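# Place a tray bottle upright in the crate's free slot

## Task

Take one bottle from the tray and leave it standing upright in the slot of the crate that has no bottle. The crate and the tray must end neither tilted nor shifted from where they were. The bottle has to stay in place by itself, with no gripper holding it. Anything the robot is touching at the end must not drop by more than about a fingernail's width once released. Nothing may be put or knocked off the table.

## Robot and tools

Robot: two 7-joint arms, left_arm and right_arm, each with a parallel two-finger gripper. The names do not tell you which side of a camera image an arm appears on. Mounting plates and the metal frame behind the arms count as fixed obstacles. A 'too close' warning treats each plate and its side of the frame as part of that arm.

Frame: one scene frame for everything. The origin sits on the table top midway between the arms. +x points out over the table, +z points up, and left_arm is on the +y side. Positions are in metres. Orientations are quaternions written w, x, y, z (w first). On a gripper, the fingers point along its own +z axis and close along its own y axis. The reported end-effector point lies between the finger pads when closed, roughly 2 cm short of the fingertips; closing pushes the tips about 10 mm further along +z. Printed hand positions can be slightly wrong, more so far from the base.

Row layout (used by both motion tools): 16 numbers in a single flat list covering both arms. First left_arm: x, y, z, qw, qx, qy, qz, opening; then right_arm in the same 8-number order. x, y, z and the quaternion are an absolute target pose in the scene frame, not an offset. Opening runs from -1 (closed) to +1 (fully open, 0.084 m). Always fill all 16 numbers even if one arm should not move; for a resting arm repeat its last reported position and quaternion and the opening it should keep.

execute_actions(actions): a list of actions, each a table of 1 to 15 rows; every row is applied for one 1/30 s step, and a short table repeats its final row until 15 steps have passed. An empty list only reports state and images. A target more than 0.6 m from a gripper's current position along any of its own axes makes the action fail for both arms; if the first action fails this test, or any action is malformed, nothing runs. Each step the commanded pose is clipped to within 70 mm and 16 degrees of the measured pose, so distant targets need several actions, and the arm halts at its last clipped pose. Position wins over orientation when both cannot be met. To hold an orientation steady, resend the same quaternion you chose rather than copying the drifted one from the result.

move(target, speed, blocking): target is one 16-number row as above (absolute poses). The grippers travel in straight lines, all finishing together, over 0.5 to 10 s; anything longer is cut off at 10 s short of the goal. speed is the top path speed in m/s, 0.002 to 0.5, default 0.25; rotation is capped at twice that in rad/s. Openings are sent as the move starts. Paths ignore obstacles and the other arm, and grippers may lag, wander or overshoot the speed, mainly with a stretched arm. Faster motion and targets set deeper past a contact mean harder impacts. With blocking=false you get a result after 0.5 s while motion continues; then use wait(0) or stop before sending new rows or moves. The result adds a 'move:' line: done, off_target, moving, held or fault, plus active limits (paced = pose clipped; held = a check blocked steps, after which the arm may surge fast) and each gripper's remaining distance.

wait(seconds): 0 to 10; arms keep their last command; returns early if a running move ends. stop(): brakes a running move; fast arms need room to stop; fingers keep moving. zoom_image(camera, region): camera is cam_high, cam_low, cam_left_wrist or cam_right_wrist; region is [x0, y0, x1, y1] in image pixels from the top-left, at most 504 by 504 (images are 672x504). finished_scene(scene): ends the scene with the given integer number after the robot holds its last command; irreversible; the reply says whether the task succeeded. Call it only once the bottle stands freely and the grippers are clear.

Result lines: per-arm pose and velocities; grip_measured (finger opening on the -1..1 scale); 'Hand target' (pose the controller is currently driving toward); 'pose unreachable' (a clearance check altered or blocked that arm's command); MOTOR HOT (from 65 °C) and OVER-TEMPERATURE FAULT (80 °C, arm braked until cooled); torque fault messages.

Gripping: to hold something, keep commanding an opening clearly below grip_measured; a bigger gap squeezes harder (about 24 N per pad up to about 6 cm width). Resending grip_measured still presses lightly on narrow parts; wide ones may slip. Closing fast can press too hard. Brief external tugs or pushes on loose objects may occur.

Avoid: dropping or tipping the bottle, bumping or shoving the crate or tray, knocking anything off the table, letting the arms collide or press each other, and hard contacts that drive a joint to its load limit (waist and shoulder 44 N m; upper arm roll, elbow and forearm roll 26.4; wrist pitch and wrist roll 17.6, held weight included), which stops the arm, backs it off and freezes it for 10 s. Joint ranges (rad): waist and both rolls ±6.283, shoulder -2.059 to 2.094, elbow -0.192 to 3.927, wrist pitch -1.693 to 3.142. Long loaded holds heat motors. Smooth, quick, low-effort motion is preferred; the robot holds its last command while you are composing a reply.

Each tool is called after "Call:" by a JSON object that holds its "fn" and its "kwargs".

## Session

Call:
{"fn": "execute_actions", "kwargs": {"actions": []}}

Scene clock: 0.00 s.
left_arm: end_effector_position=(+0.4682, +0.1329, +0.3471) grip_measured=+1.00 end_effector_quat_wxyz=(-0.094, +0.871, -0.470, -0.110) end_effector_velocity=(-0.000, -0.000, -0.000) end_effector_angular_velocity=(+0.000, +0.001, -0.001) | right_arm: end_effector_position=(+0.2431, -0.6027, +0.3329) grip_measured=+1.00 end_effector_quat_wxyz=(+0.022, +0.985, -0.172, -0.007) end_effector_velocity=(-0.001, -0.000, +0.000) end_effector_angular_velocity=(-0.000, -0.001, -0.002)
Joint positions: left_arm=[-0.539  0.285 -0.052  1.834  0.218  1.758  0.573  0.084] | right_arm=[-0.655 -0.526 -0.048  0.927 -0.068  1.439 -0.445  0.084]
Joint velocities: left_arm=[-0.     0.    -0.001 -0.     0.    -0.     0.001  0.   ] | right_arm=[-0.002 -0.001 -0.    -0.001  0.    -0.    -0.     0.   ]
Hand target (left_arm): +0.468, +0.133, +0.347; -0.094, +0.871, -0.470, -0.110
Hand target (right_arm): +0.243, -0.603, +0.333; +0.022, +0.985, -0.172, -0.007

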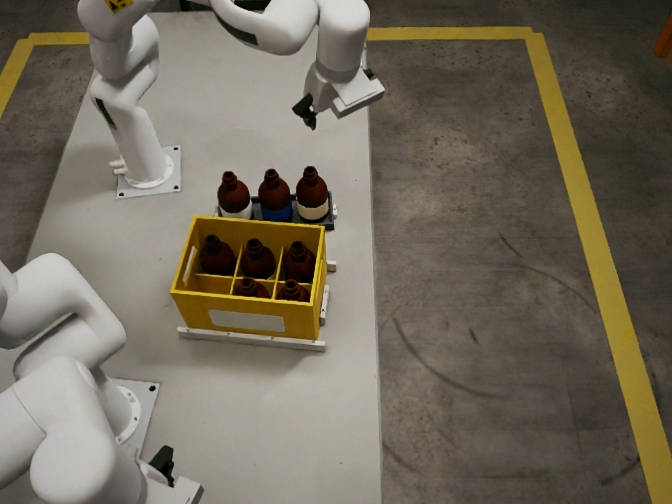

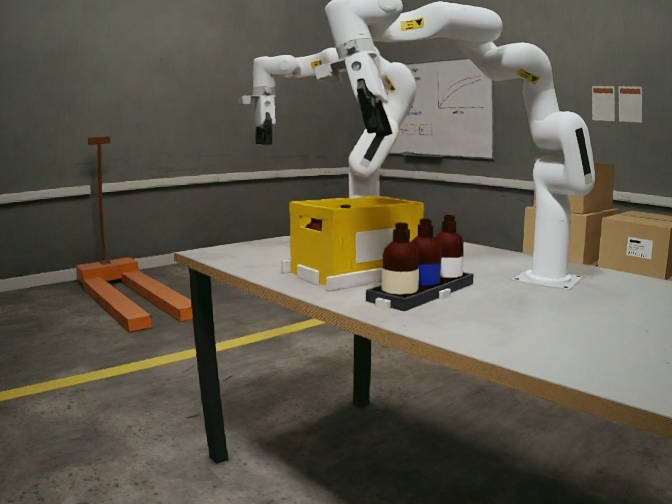

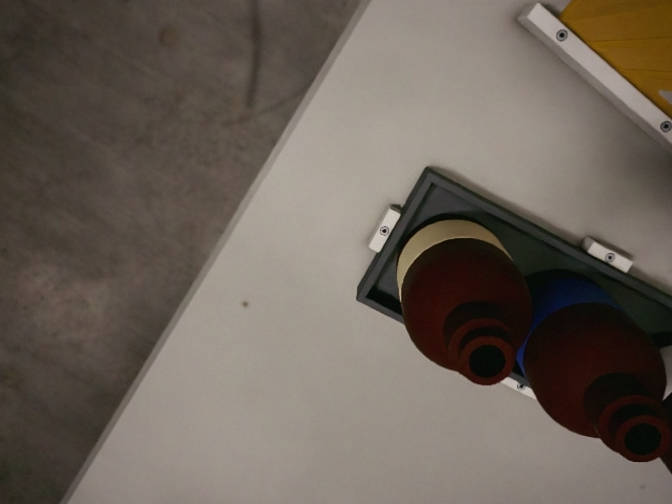

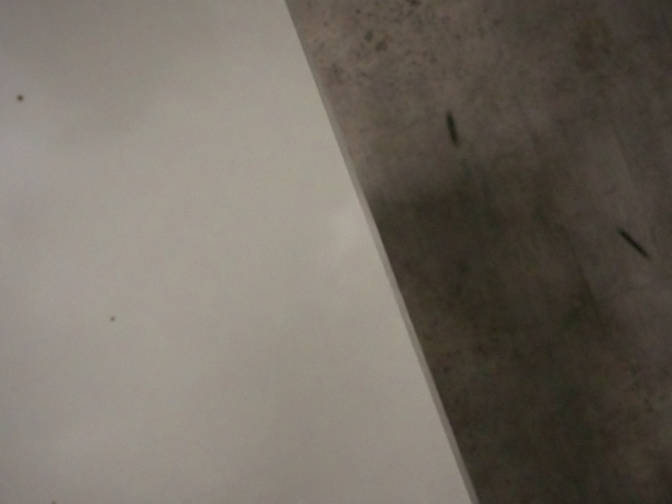

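Call:
{"fn": "move", "kwargs": {"target": [0.336,0.141,0.257,0,0.94,0.342,0,0.3,0.2431,-0.6027,0.3329,0.022,0.985,-0.172,-0.007,1], "speed": 0.5}}

Scene clock: 2.80 s.
left_arm: end_effector_position=(+0.3361, +0.1406, +0.2570) grip_measured=+0.29 end_effector_quat_wxyz=(-0.000, +0.940, +0.341, +0.000) end_effector_velocity=(-0.001, +0.000, -0.001) end_effector_angular_velocity=(+0.000, -0.003, +0.009) | right_arm: end_effector_position=(+0.2431, -0.6027, +0.3329) grip_measured=+1.00 end_effector_quat_wxyz=(+0.022, +0.985, -0.172, -0.007) end_effector_velocity=(-0.000, +0.001, -0.001) end_effector_angular_velocity=(+0.002, +0.002, +0.000)
Joint positions: left_arm=[-0.505 -0.336 -0.053  0.862 -0.018  1.198 -1.089  0.056] | right_arm=[-0.655 -0.527 -0.048  0.926 -0.069  1.438 -0.446  0.084]
Joint velocities: left_arm=[ 0.001 -0.005 -0.002 -0.007  0.001 -0.005 -0.01  -0.   ] | right_arm=[ 0.    -0.    -0.    -0.002  0.     0.001  0.     0.   ]
Hand target (left_arm): +0.336, +0.141, +0.257; -0.000, +0.940, +0.342, +0.000
Hand target (right_arm): +0.243, -0.603, +0.333; +0.022, +0.985, -0.172, -0.007
Off the commanded pose (left_arm): 0.000 m, 0 deg.
Off the commanded pose (right_arm): 0.000 m, 0 deg.
move: done

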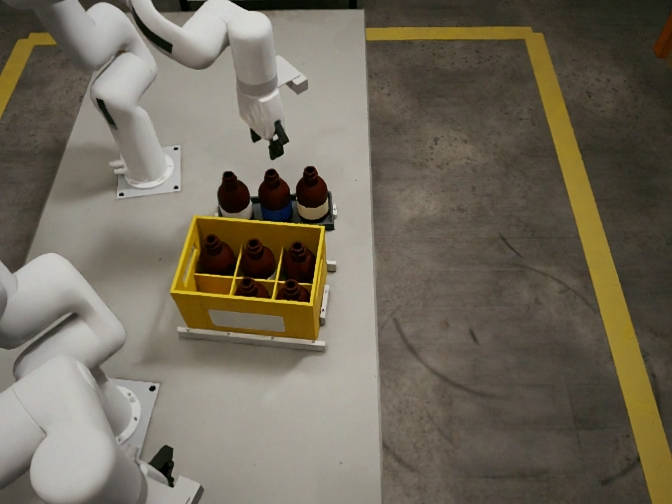

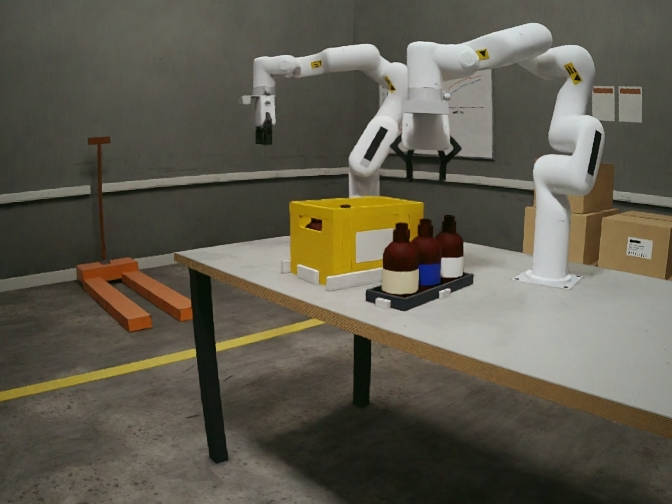

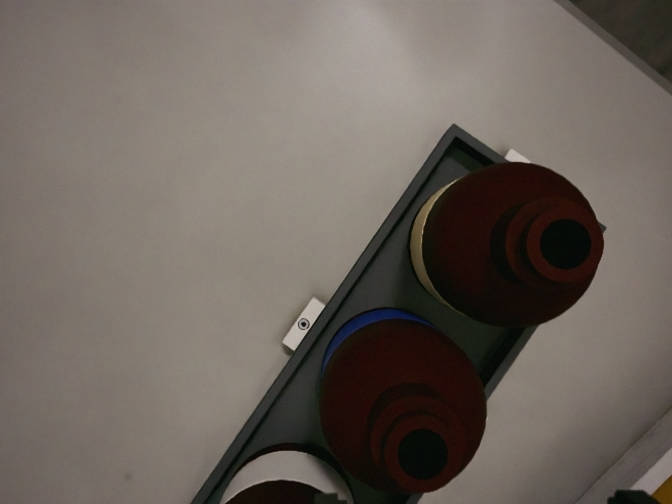

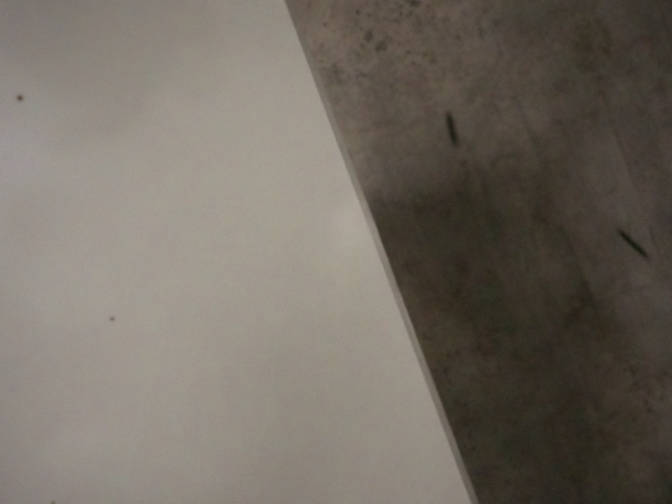

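Call:
{"fn": "move", "kwargs": {"target": [0.335,0.142,0.146,0,0.94,0.342,0,0.15,0.2431,-0.6027,0.3329,0.022,0.985,-0.172,-0.007,1]}}

Call:
{"fn": "move", "kwargs": {"target": [0.335,0.142,0.146,0,0.94,0.342,0,-0.8,0.2431,-0.6027,0.3329,0.022,0.985,-0.172,-0.007,1]}}

Call:
{"fn": "move", "kwargs": {"target": [0.335,0.142,0.345,0,0.94,0.342,0,-0.8,0.2431,-0.6027,0.3329,0.022,0.985,-0.172,-0.007,1], "speed": 0.3}}

Call:
{"fn": "move", "kwargs": {"target": [0.22,-0.127,0.345,0,0.94,0.342,0,-0.8,0.2431,-0.6027,0.3329,0.022,0.985,-0.172,-0.007,1], "speed": 0.3}}

Scene clock: 4.57 s.
left_arm: end_effector_position=(+0.3351, +0.1419, +0.1466) grip_measured=+0.14 end_effector_quat_wxyz=(+0.000, +0.940, +0.342, +0.000) end_effector_velocity=(-0.000, +0.000, -0.004) end_effector_angular_velocity=(+0.001, +0.003, +0.002) | right_arm: end_effector_position=(+0.2431, -0.6027, +0.3329) grip_measured=+1.00 end_effector_quat_wxyz=(+0.022, +0.985, -0.172, -0.007) end_effector_velocity=(+0.000, +0.001, -0.000) end_effector_angular_velocity=(+0.000, -0.000, +0.002)
Joint positions: left_arm=[-0.504 -0.213 -0.058  0.642 -0.016  0.854 -1.091  0.05 ] | right_arm=[-0.655 -0.527 -0.048  0.926 -0.069  1.438 -0.446  0.084]
Joint velocities: left_arm=[ 0.     0.007 -0.    -0.004  0.    -0.008 -0.002 -0.   ] | right_arm=[ 0.002 -0.001  0.    -0.001  0.    -0.     0.     0.   ]
Hand target (left_arm): +0.335, +0.142, +0.146; +0.000, +0.940, +0.342, -0.000
Hand target (right_arm): +0.243, -0.603, +0.333; +0.022, +0.985, -0.172, -0.007
Off the commanded pose (left_arm): 0.001 m, 0 deg.
Off the commanded pose (right_arm): 0.000 m, 0 deg.
move: done

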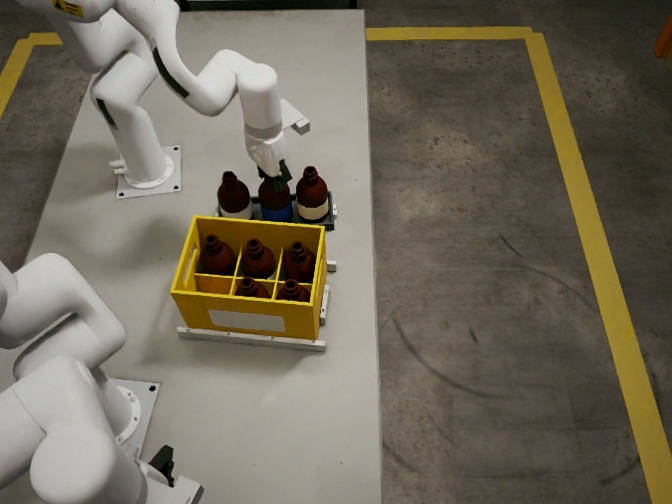

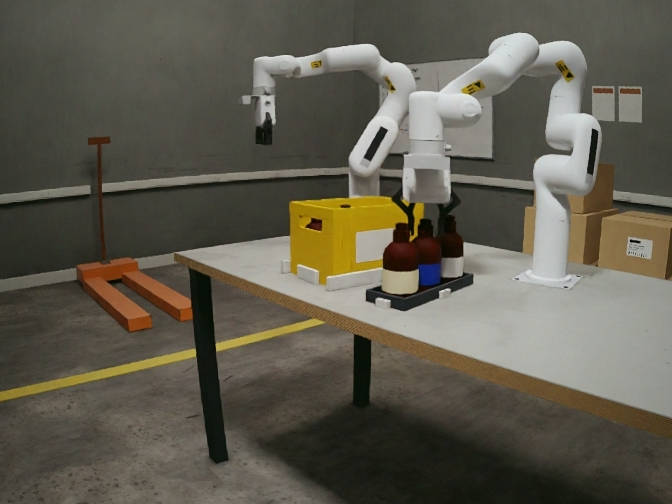

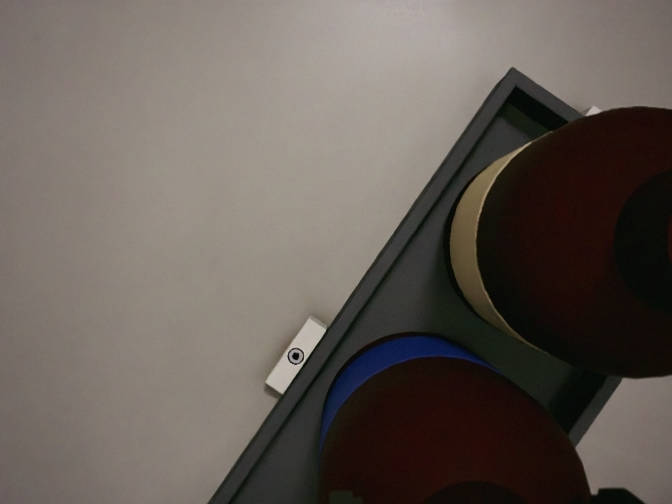

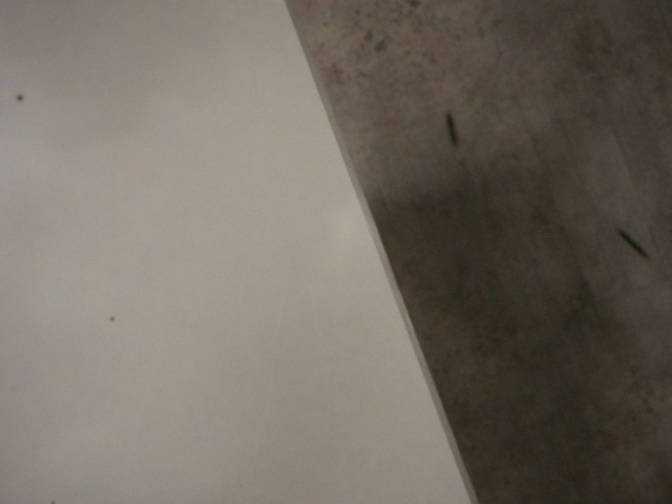

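Scene clock: 5.27 s.
left_arm: end_effector_position=(+0.3352, +0.1419, +0.1463) grip_measured=-0.24 end_effector_quat_wxyz=(+0.000, +0.940, +0.342, +0.000) end_effector_velocity=(-0.000, -0.000, +0.000) end_effector_angular_velocity=(-0.000, -0.000, +0.000) | right_arm: end_effector_position=(+0.2431, -0.6027, +0.3329) grip_measured=+1.00 end_effector_quat_wxyz=(+0.022, +0.985, -0.172, -0.007) end_effector_velocity=(-0.000, +0.000, -0.000) end_effector_angular_velocity=(+0.000, +0.001, -0.000)
Joint positions: left_arm=[-0.504 -0.212 -0.058  0.641 -0.016  0.853 -1.092  0.033] | right_arm=[-0.655 -0.527 -0.048  0.926 -0.069  1.438 -0.446  0.084]
Joint velocities: left_arm=[ 0.    -0.    -0.001 -0.    -0.    -0.001 -0.001 -0.   ] | right_arm=[-0.001  0.     0.     0.     0.     0.001 -0.    -0.   ]
Hand target (left_arm): +0.335, +0.142, +0.146; +0.000, +0.940, +0.342, -0.000
Hand target (right_arm): +0.243, -0.603, +0.333; +0.022, +0.985, -0.172, -0.007
Off the commanded pose (left_arm): 0.000 m, 0 deg.
Off the commanded pose (right_arm): 0.000 m, 0 deg.
move: done

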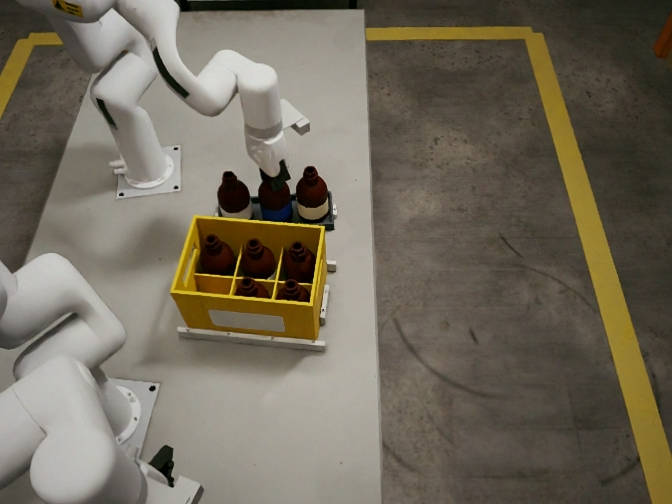

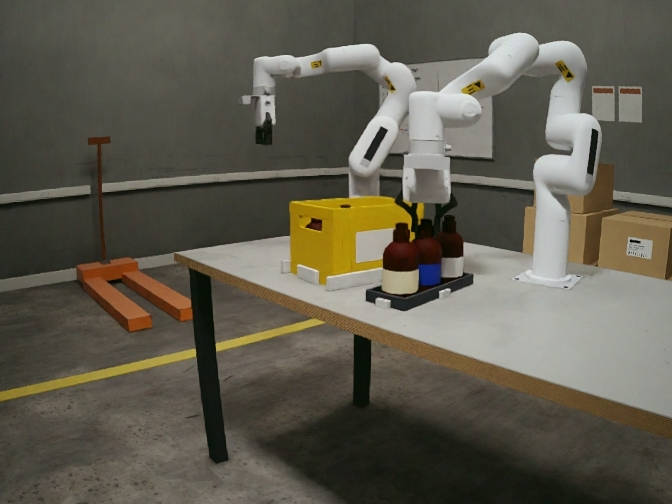

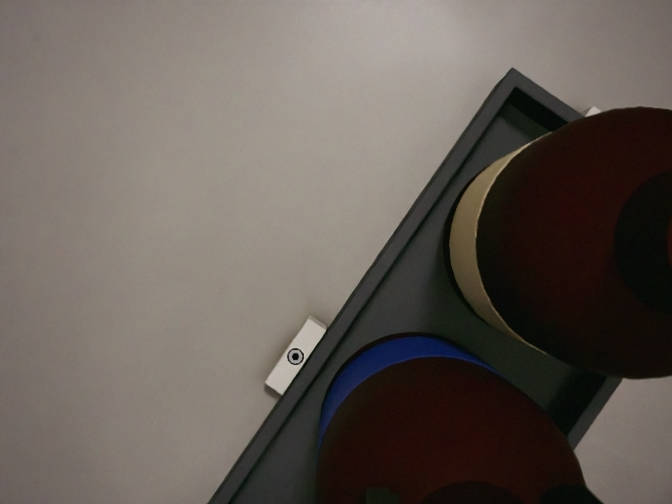

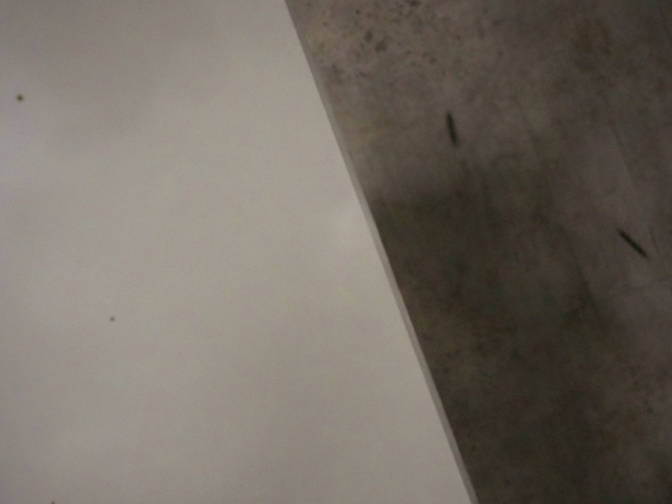

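Scene clock: 6.53 s.
left_arm: end_effector_position=(+0.3345, +0.1432, +0.3416) grip_measured=-0.24 end_effector_quat_wxyz=(-0.003, +0.939, +0.343, -0.003) end_effector_velocity=(+0.006, -0.003, +0.019) end_effector_angular_velocity=(-0.017, -0.041, +0.000) | right_arm: end_effector_position=(+0.2431, -0.6027, +0.3329) grip_measured=+1.00 end_effector_quat_wxyz=(+0.022, +0.985, -0.172, -0.007) end_effector_velocity=(+0.000, -0.000, +0.001) end_effector_angular_velocity=(-0.001, -0.001, +0.000)
Joint positions: left_arm=[-0.502 -0.346 -0.048  1.097 -0.016  1.451 -1.089  0.033] | right_arm=[-0.655 -0.527 -0.048  0.926 -0.069  1.438 -0.446  0.084]
Joint velocities: left_arm=[-0.002 -0.011  0.002  0.037 -0.     0.003 -0.001 -0.   ] | right_arm=[ 0.     0.    -0.     0.001 -0.     0.    -0.    -0.   ]
Hand target (left_arm): +0.335, +0.142, +0.345; -0.000, +0.940, +0.342, +0.000
Hand target (right_arm): +0.243, -0.603, +0.333; +0.022, +0.985, -0.172, -0.007
Off the commanded pose (left_arm): 0.004 m, 0 deg.
Off the commanded pose (right_arm): 0.000 m, 0 deg.
move: off_target (left_arm)

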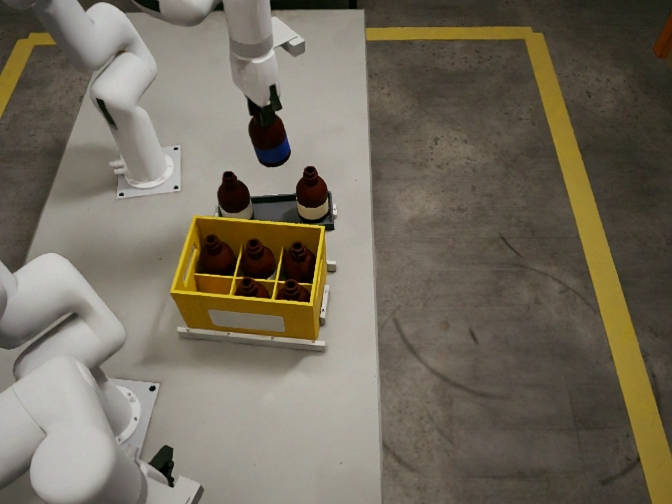

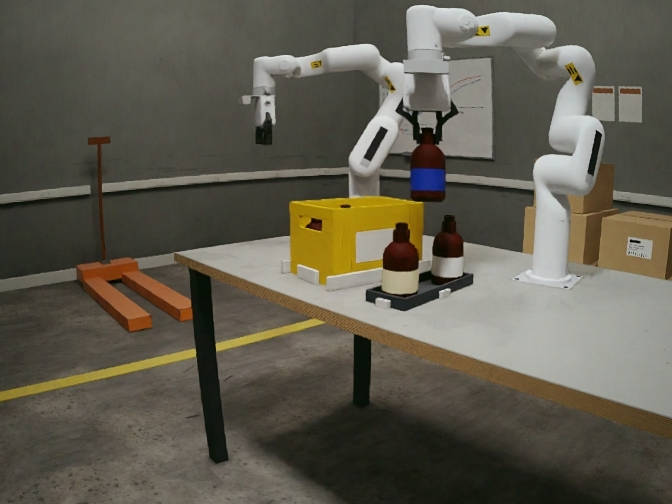

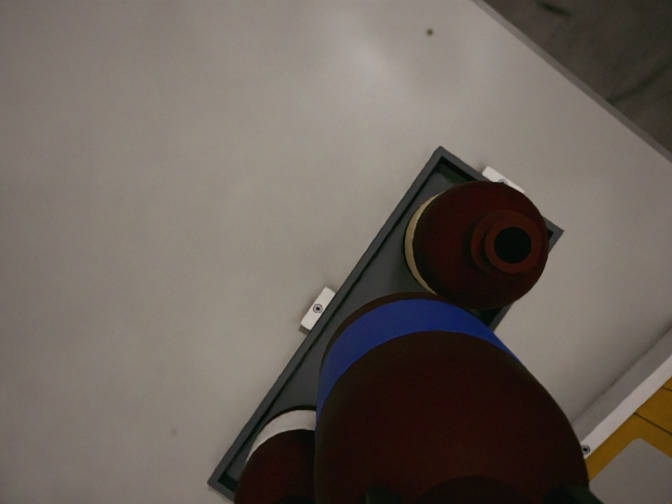

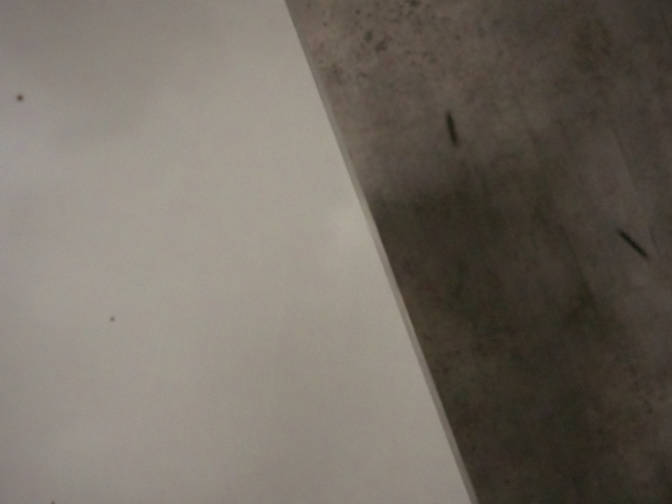

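Scene clock: 8.17 s.
left_arm: end_effector_position=(+0.2210, -0.1272, +0.3451) grip_measured=-0.24 end_effector_quat_wxyz=(+0.001, +0.940, +0.342, +0.000) end_effector_velocity=(-0.001, -0.002, -0.001) end_effector_angular_velocity=(+0.003, +0.002, +0.000) | right_arm: end_effector_position=(+0.2431, -0.6027, +0.3329) grip_measured=+1.00 end_effector_quat_wxyz=(+0.022, +0.985, -0.172, -0.007) end_effector_velocity=(-0.000, +0.000, +0.000) end_effector_angular_velocity=(-0.001, -0.001, +0.001)
Joint positions: left_arm=[-0.746 -0.006 -0.475  1.446 -0.003  1.45  -1.763  0.033] | right_arm=[-0.655 -0.527 -0.048  0.926 -0.069  1.438 -0.446  0.084]
Joint velocities: left_arm=[-0.003  0.007 -0.003  0.006  0.003  0.003 -0.006  0.   ] | right_arm=[ 0.001 -0.002 -0.    -0.001 -0.     0.    -0.     0.   ]
Hand target (left_arm): +0.221, -0.128, +0.345; +0.000, +0.940, +0.342, -0.000
Hand target (right_arm): +0.243, -0.603, +0.333; +0.022, +0.985, -0.172, -0.007
Off the commanded pose (left_arm): 0.001 m, 0 deg.
Off the commanded pose (right_arm): 0.000 m, 0 deg.
move: done

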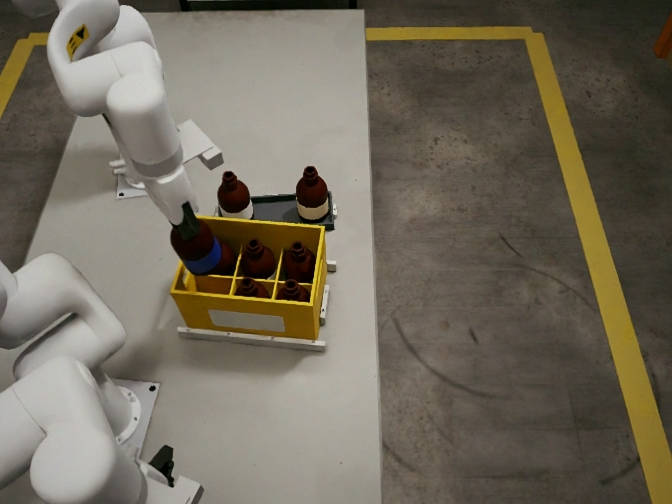

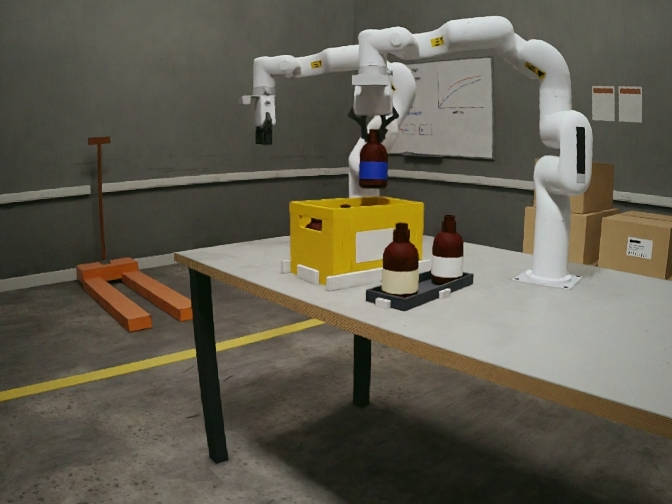

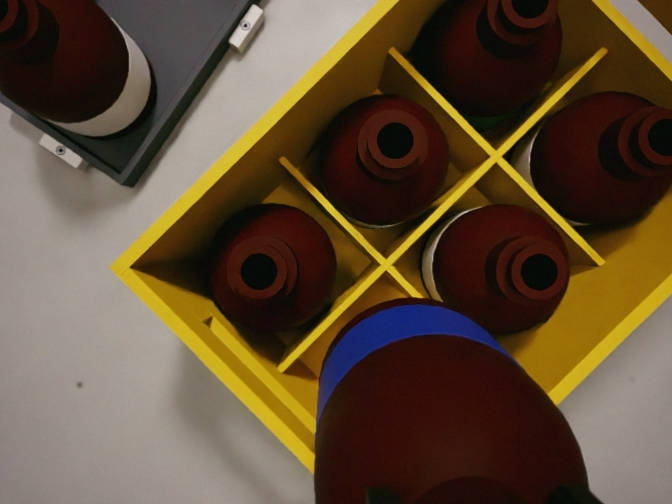

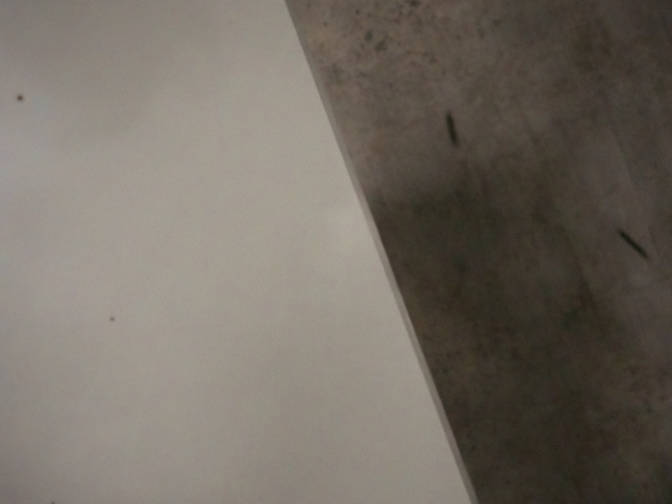

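Call:
{"fn": "move", "kwargs": {"target": [0.219,-0.126,0.255,0.0185,0.9385,0.3415,-0.051,-0.8,0.2431,-0.6027,0.3329,0.022,0.985,-0.172,-0.007,1], "speed": 0.12}}

Scene clock: 9.83 s.
left_arm: end_effector_position=(+0.2190, -0.1262, +0.2557) grip_measured=-0.24 end_effector_quat_wxyz=(+0.019, +0.938, +0.341, -0.051) end_effector_velocity=(+0.000, +0.001, -0.005) end_effector_angular_velocity=(+0.000, +0.005, +0.000) | right_arm: end_effector_position=(+0.2431, -0.6027, +0.3329) grip_measured=+1.00 end_effector_quat_wxyz=(+0.022, +0.985, -0.172, -0.007) end_effector_velocity=(-0.000, +0.000, -0.000) end_effector_angular_velocity=(+0.001, +0.001, +0.000)
Joint positions: left_arm=[-0.723 -0.019 -0.449  1.171 -0.125  1.174 -1.667  0.033] | right_arm=[-0.655 -0.527 -0.048  0.926 -0.069  1.438 -0.446  0.084]
Joint velocities: left_arm=[ 0.001  0.002  0.001 -0.011 -0.004 -0.009  0.005 -0.   ] | right_arm=[ 0.    -0.    -0.    -0.001  0.     0.001  0.    -0.   ]
Hand target (left_arm): +0.219, -0.126, +0.255; +0.019, +0.938, +0.341, -0.051
Hand target (right_arm): +0.243, -0.603, +0.333; +0.022, +0.985, -0.172, -0.007
Off the commanded pose (left_arm): 0.001 m, 0 deg.
Off the commanded pose (right_arm): 0.000 m, 0 deg.
move: done

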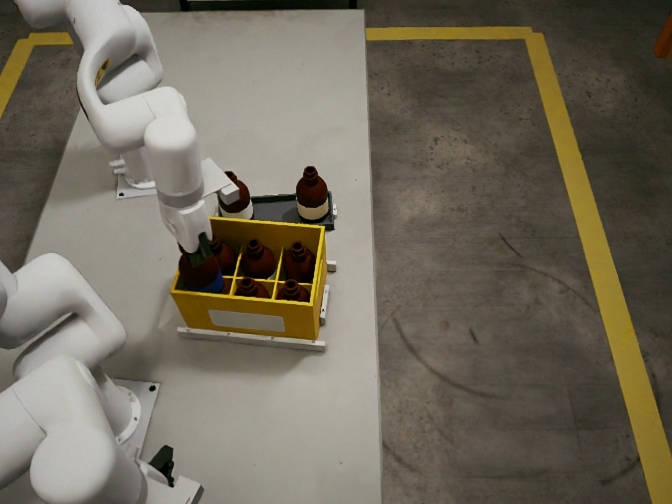

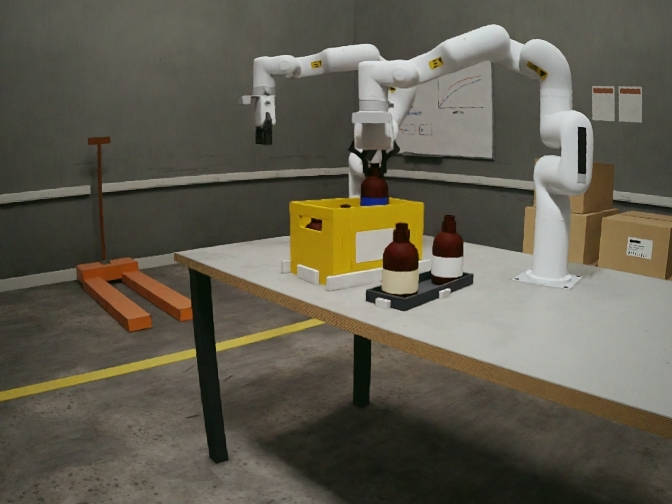

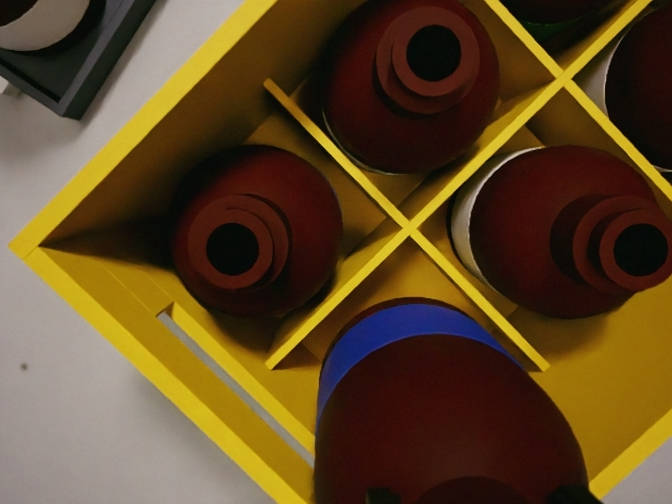

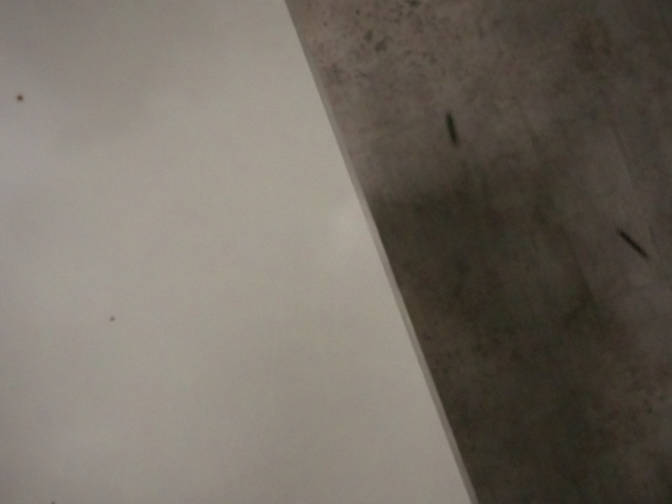

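Call:
{"fn": "move", "kwargs": {"target": [0.22,-0.126,0.151,0.0185,0.9385,0.3415,-0.051,-0.8,0.2431,-0.6027,0.3329,0.022,0.985,-0.172,-0.007,1], "speed": 0.08}}

Scene clock: 11.93 s.
left_arm: end_effector_position=(+0.2200, -0.1262, +0.1516) grip_measured=-0.24 end_effector_quat_wxyz=(+0.019, +0.938, +0.341, -0.051) end_effector_velocity=(-0.000, +0.000, -0.003) end_effector_angular_velocity=(+0.000, -0.000, -0.000) | right_arm: end_effector_position=(+0.2431, -0.6027, +0.3329) grip_measured=+1.00 end_effector_quat_wxyz=(+0.022, +0.985, -0.172, -0.007) end_effector_velocity=(+0.000, +0.000, -0.000) end_effector_angular_velocity=(+0.001, +0.001, +0.001)
Joint positions: left_arm=[-0.735  0.1   -0.454  0.987 -0.082  0.88  -1.677  0.033] | right_arm=[-0.655 -0.527 -0.048  0.926 -0.069  1.438 -0.446  0.084]
Joint velocities: left_arm=[-0.001  0.004  0.    -0.004  0.003 -0.008 -0.001 -0.   ] | right_arm=[0.001 0.001 0.    0.    0.    0.001 0.    0.   ]
Hand target (left_arm): +0.220, -0.126, +0.151; +0.019, +0.938, +0.341, -0.051
Hand target (right_arm): +0.243, -0.603, +0.333; +0.022, +0.985, -0.172, -0.007
Off the commanded pose (left_arm): 0.001 m, 0 deg.
Off the commanded pose (right_arm): 0.000 m, 0 deg.
move: done

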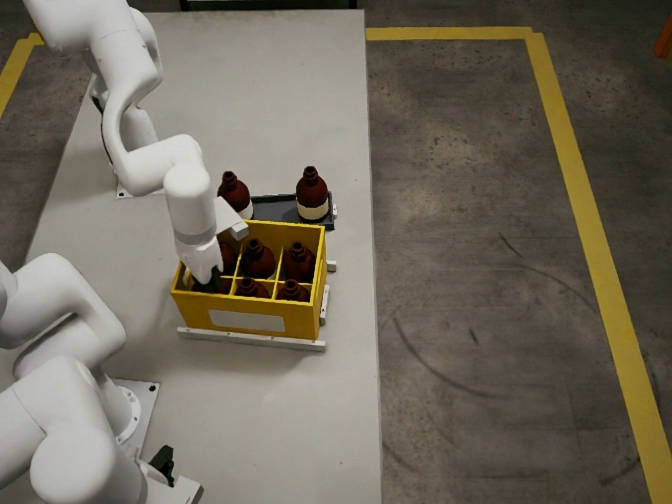

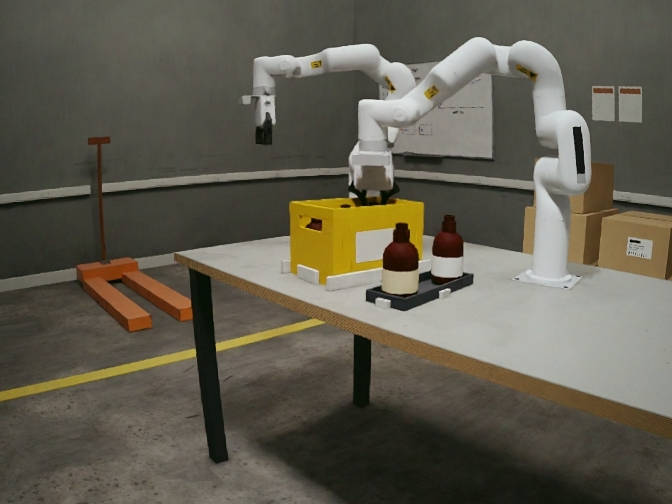

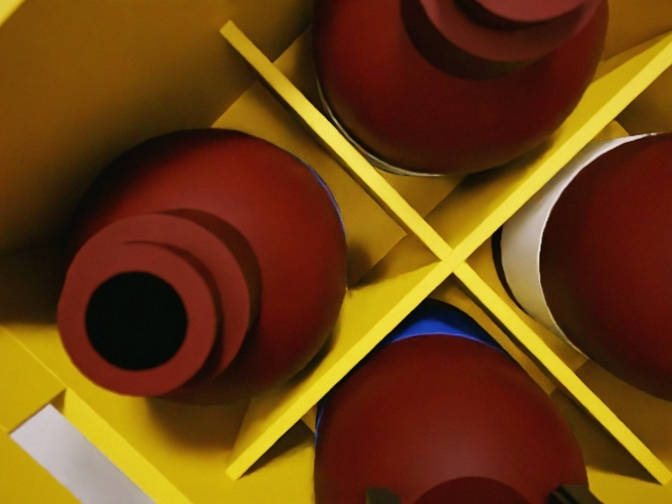

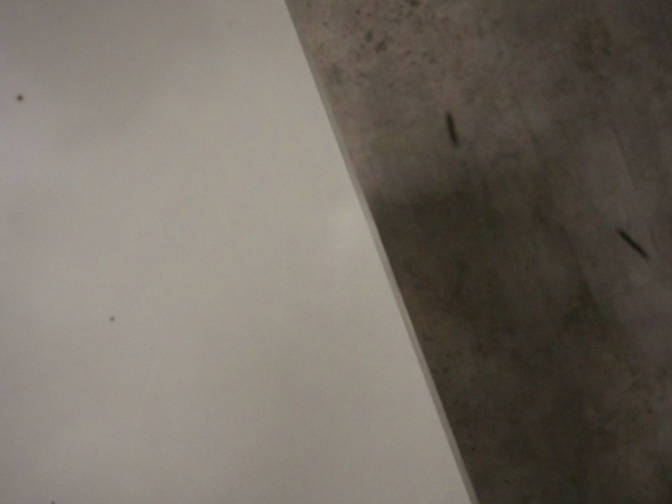

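Call:
{"fn": "execute_actions", "kwargs": {"actions": [[[0.22,-0.126,0.149,0.0185,0.9385,0.3415,-0.051,-0.5,0.2431,-0.6027,0.3329,0.022,0.985,-0.172,-0.007,1]],[[0.22,-0.126,0.149,0.0185,0.9385,0.3415,-0.051,0,0.2431,-0.6027,0.3329,0.022,0.985,-0.172,-0.007,1]]]}}

Call:
{"fn": "move", "kwargs": {"target": [0.22,-0.126,0.235,0.0185,0.9385,0.3415,-0.051,0,0.2431,-0.6027,0.3329,0.022,0.985,-0.172,-0.007,1]}}

Scene clock: 13.80 s.
left_arm: end_effector_position=(+0.2200, -0.1260, +0.1489) grip_measured=-0.01 end_effector_quat_wxyz=(+0.018, +0.938, +0.341, -0.051) end_effector_velocity=(+0.000, -0.000, +0.001) end_effector_angular_velocity=(-0.001, -0.001, -0.001) | right_arm: end_effector_position=(+0.2431, -0.6027, +0.3329) grip_measured=+1.00 end_effector_quat_wxyz=(+0.022, +0.985, -0.172, -0.007) end_effector_velocity=(-0.000, +0.000, -0.000) end_effector_angular_velocity=(+0.001, +0.001, -0.001)
Joint positions: left_arm=[-0.736  0.104 -0.454  0.983 -0.08   0.874 -1.678  0.044] | right_arm=[-0.655 -0.527 -0.048  0.926 -0.069  1.438 -0.446  0.084]
Joint velocities: left_arm=[ 0.    -0.001 -0.     0.     0.001  0.     0.001 -0.   ] | right_arm=[-0.001  0.     0.    -0.001 -0.     0.     0.    -0.   ]
Hand target (left_arm): +0.220, -0.126, +0.149; +0.018, +0.938, +0.341, -0.051
Hand target (right_arm): +0.243, -0.603, +0.333; +0.022, +0.985, -0.172, -0.007
Off the commanded pose (left_arm): 0.000 m, 0 deg.
Off the commanded pose (right_arm): 0.000 m, 0 deg.

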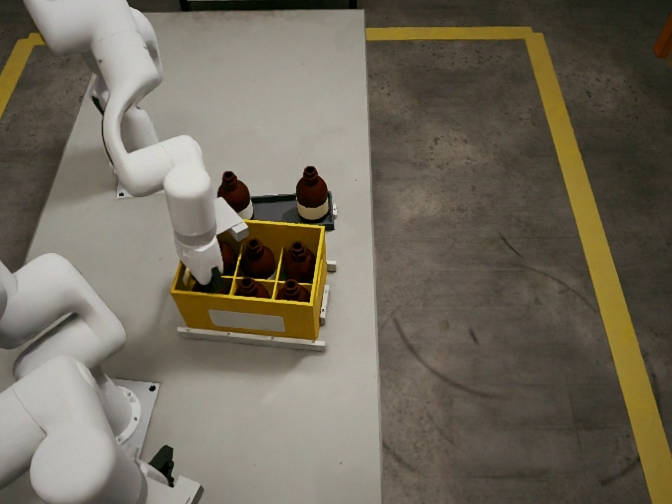

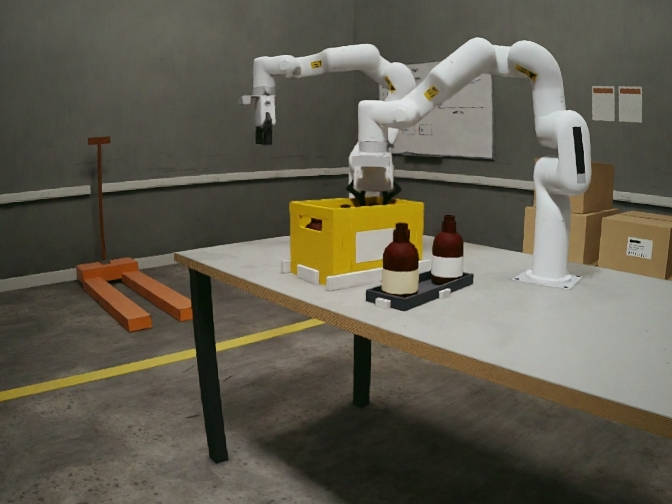

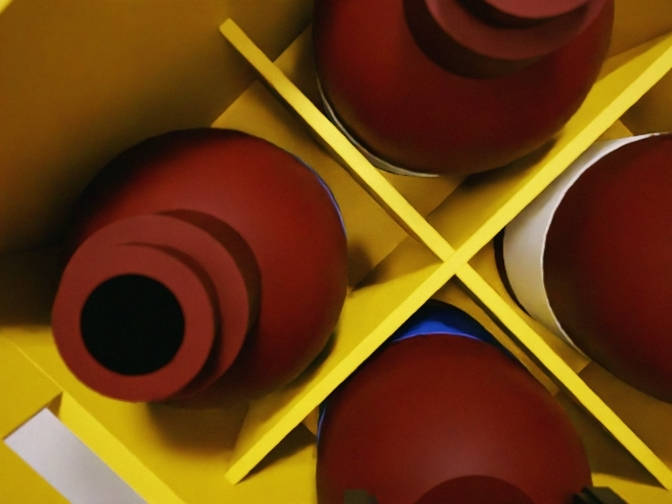

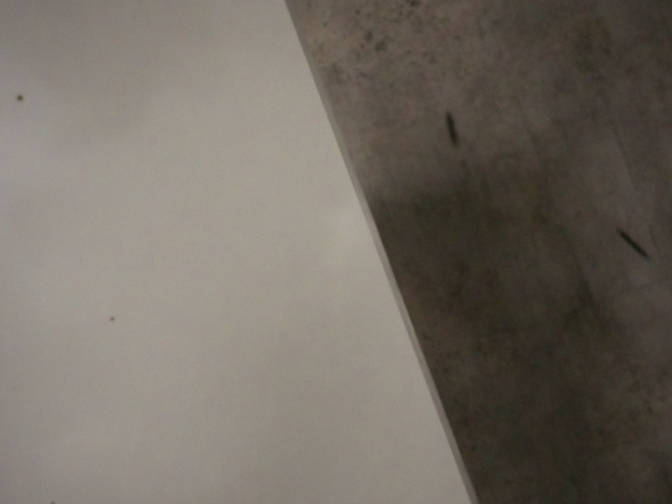

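Scene clock: 14.73 s.
left_arm: end_effector_position=(+0.2199, -0.1258, +0.2344) grip_measured=-0.01 end_effector_quat_wxyz=(+0.018, +0.938, +0.342, -0.051) end_effector_velocity=(+0.001, -0.001, +0.005) end_effector_angular_velocity=(-0.003, -0.003, -0.000) | right_arm: end_effector_position=(+0.2431, -0.6027, +0.3329) grip_measured=+1.00 end_effector_quat_wxyz=(+0.022, +0.985, -0.172, -0.007) end_effector_velocity=(+0.000, +0.000, -0.000) end_effector_angular_velocity=(+0.001, +0.000, +0.002)
Joint positions: left_arm=[-0.724 -0.002 -0.451  1.127 -0.121  1.117 -1.665  0.044] | right_arm=[-0.655 -0.527 -0.048  0.926 -0.069  1.438 -0.446  0.084]
Joint velocities: left_arm=[-0.    -0.004  0.     0.009 -0.     0.007 -0.001 -0.   ] | right_arm=[ 0.002  0.    -0.001 -0.    -0.     0.001 -0.     0.   ]
Hand target (left_arm): +0.220, -0.126, +0.235; +0.018, +0.938, +0.342, -0.051
Hand target (right_arm): +0.243, -0.603, +0.333; +0.022, +0.985, -0.172, -0.007
Off the commanded pose (left_arm): 0.001 m, 0 deg.
Off the commanded pose (right_arm): 0.000 m, 0 deg.
move: done

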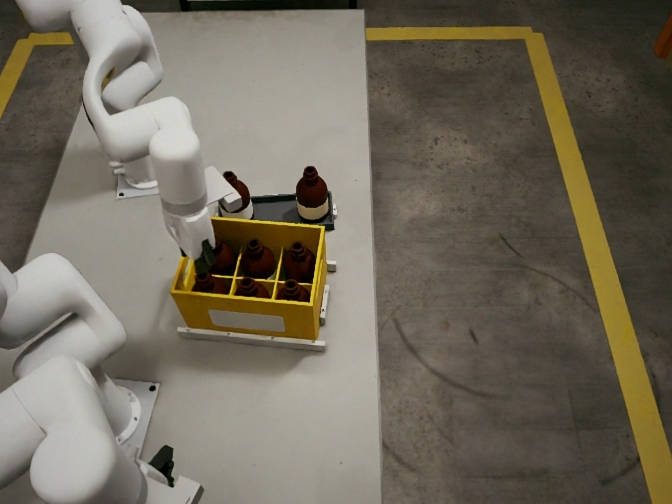

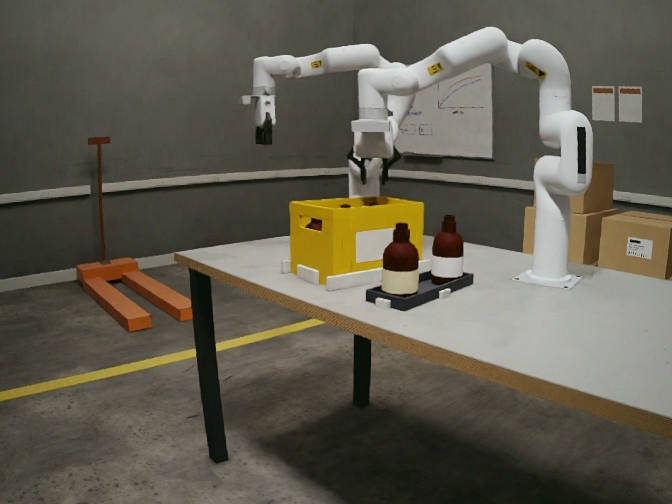

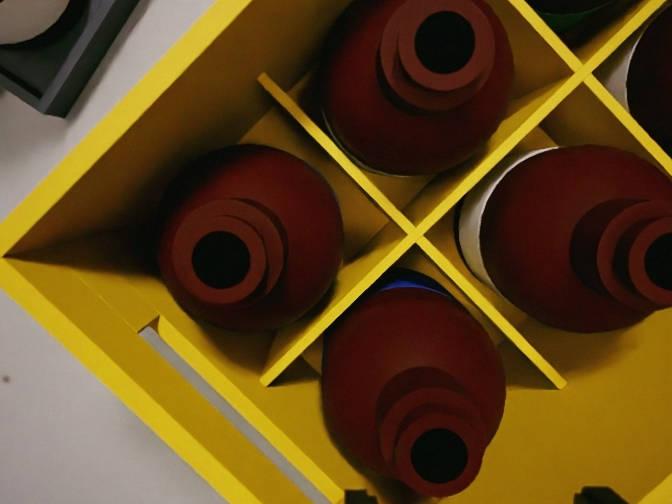

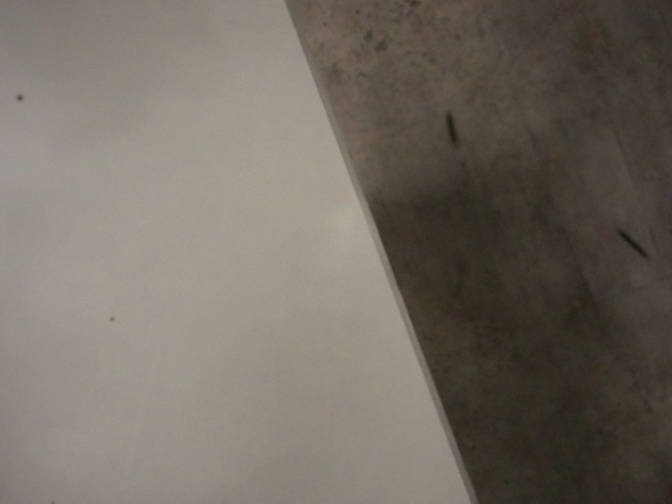

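Call:
{"fn": "finished_scene", "kwargs": {"scene": 2}}

The scene is finished: the task was done.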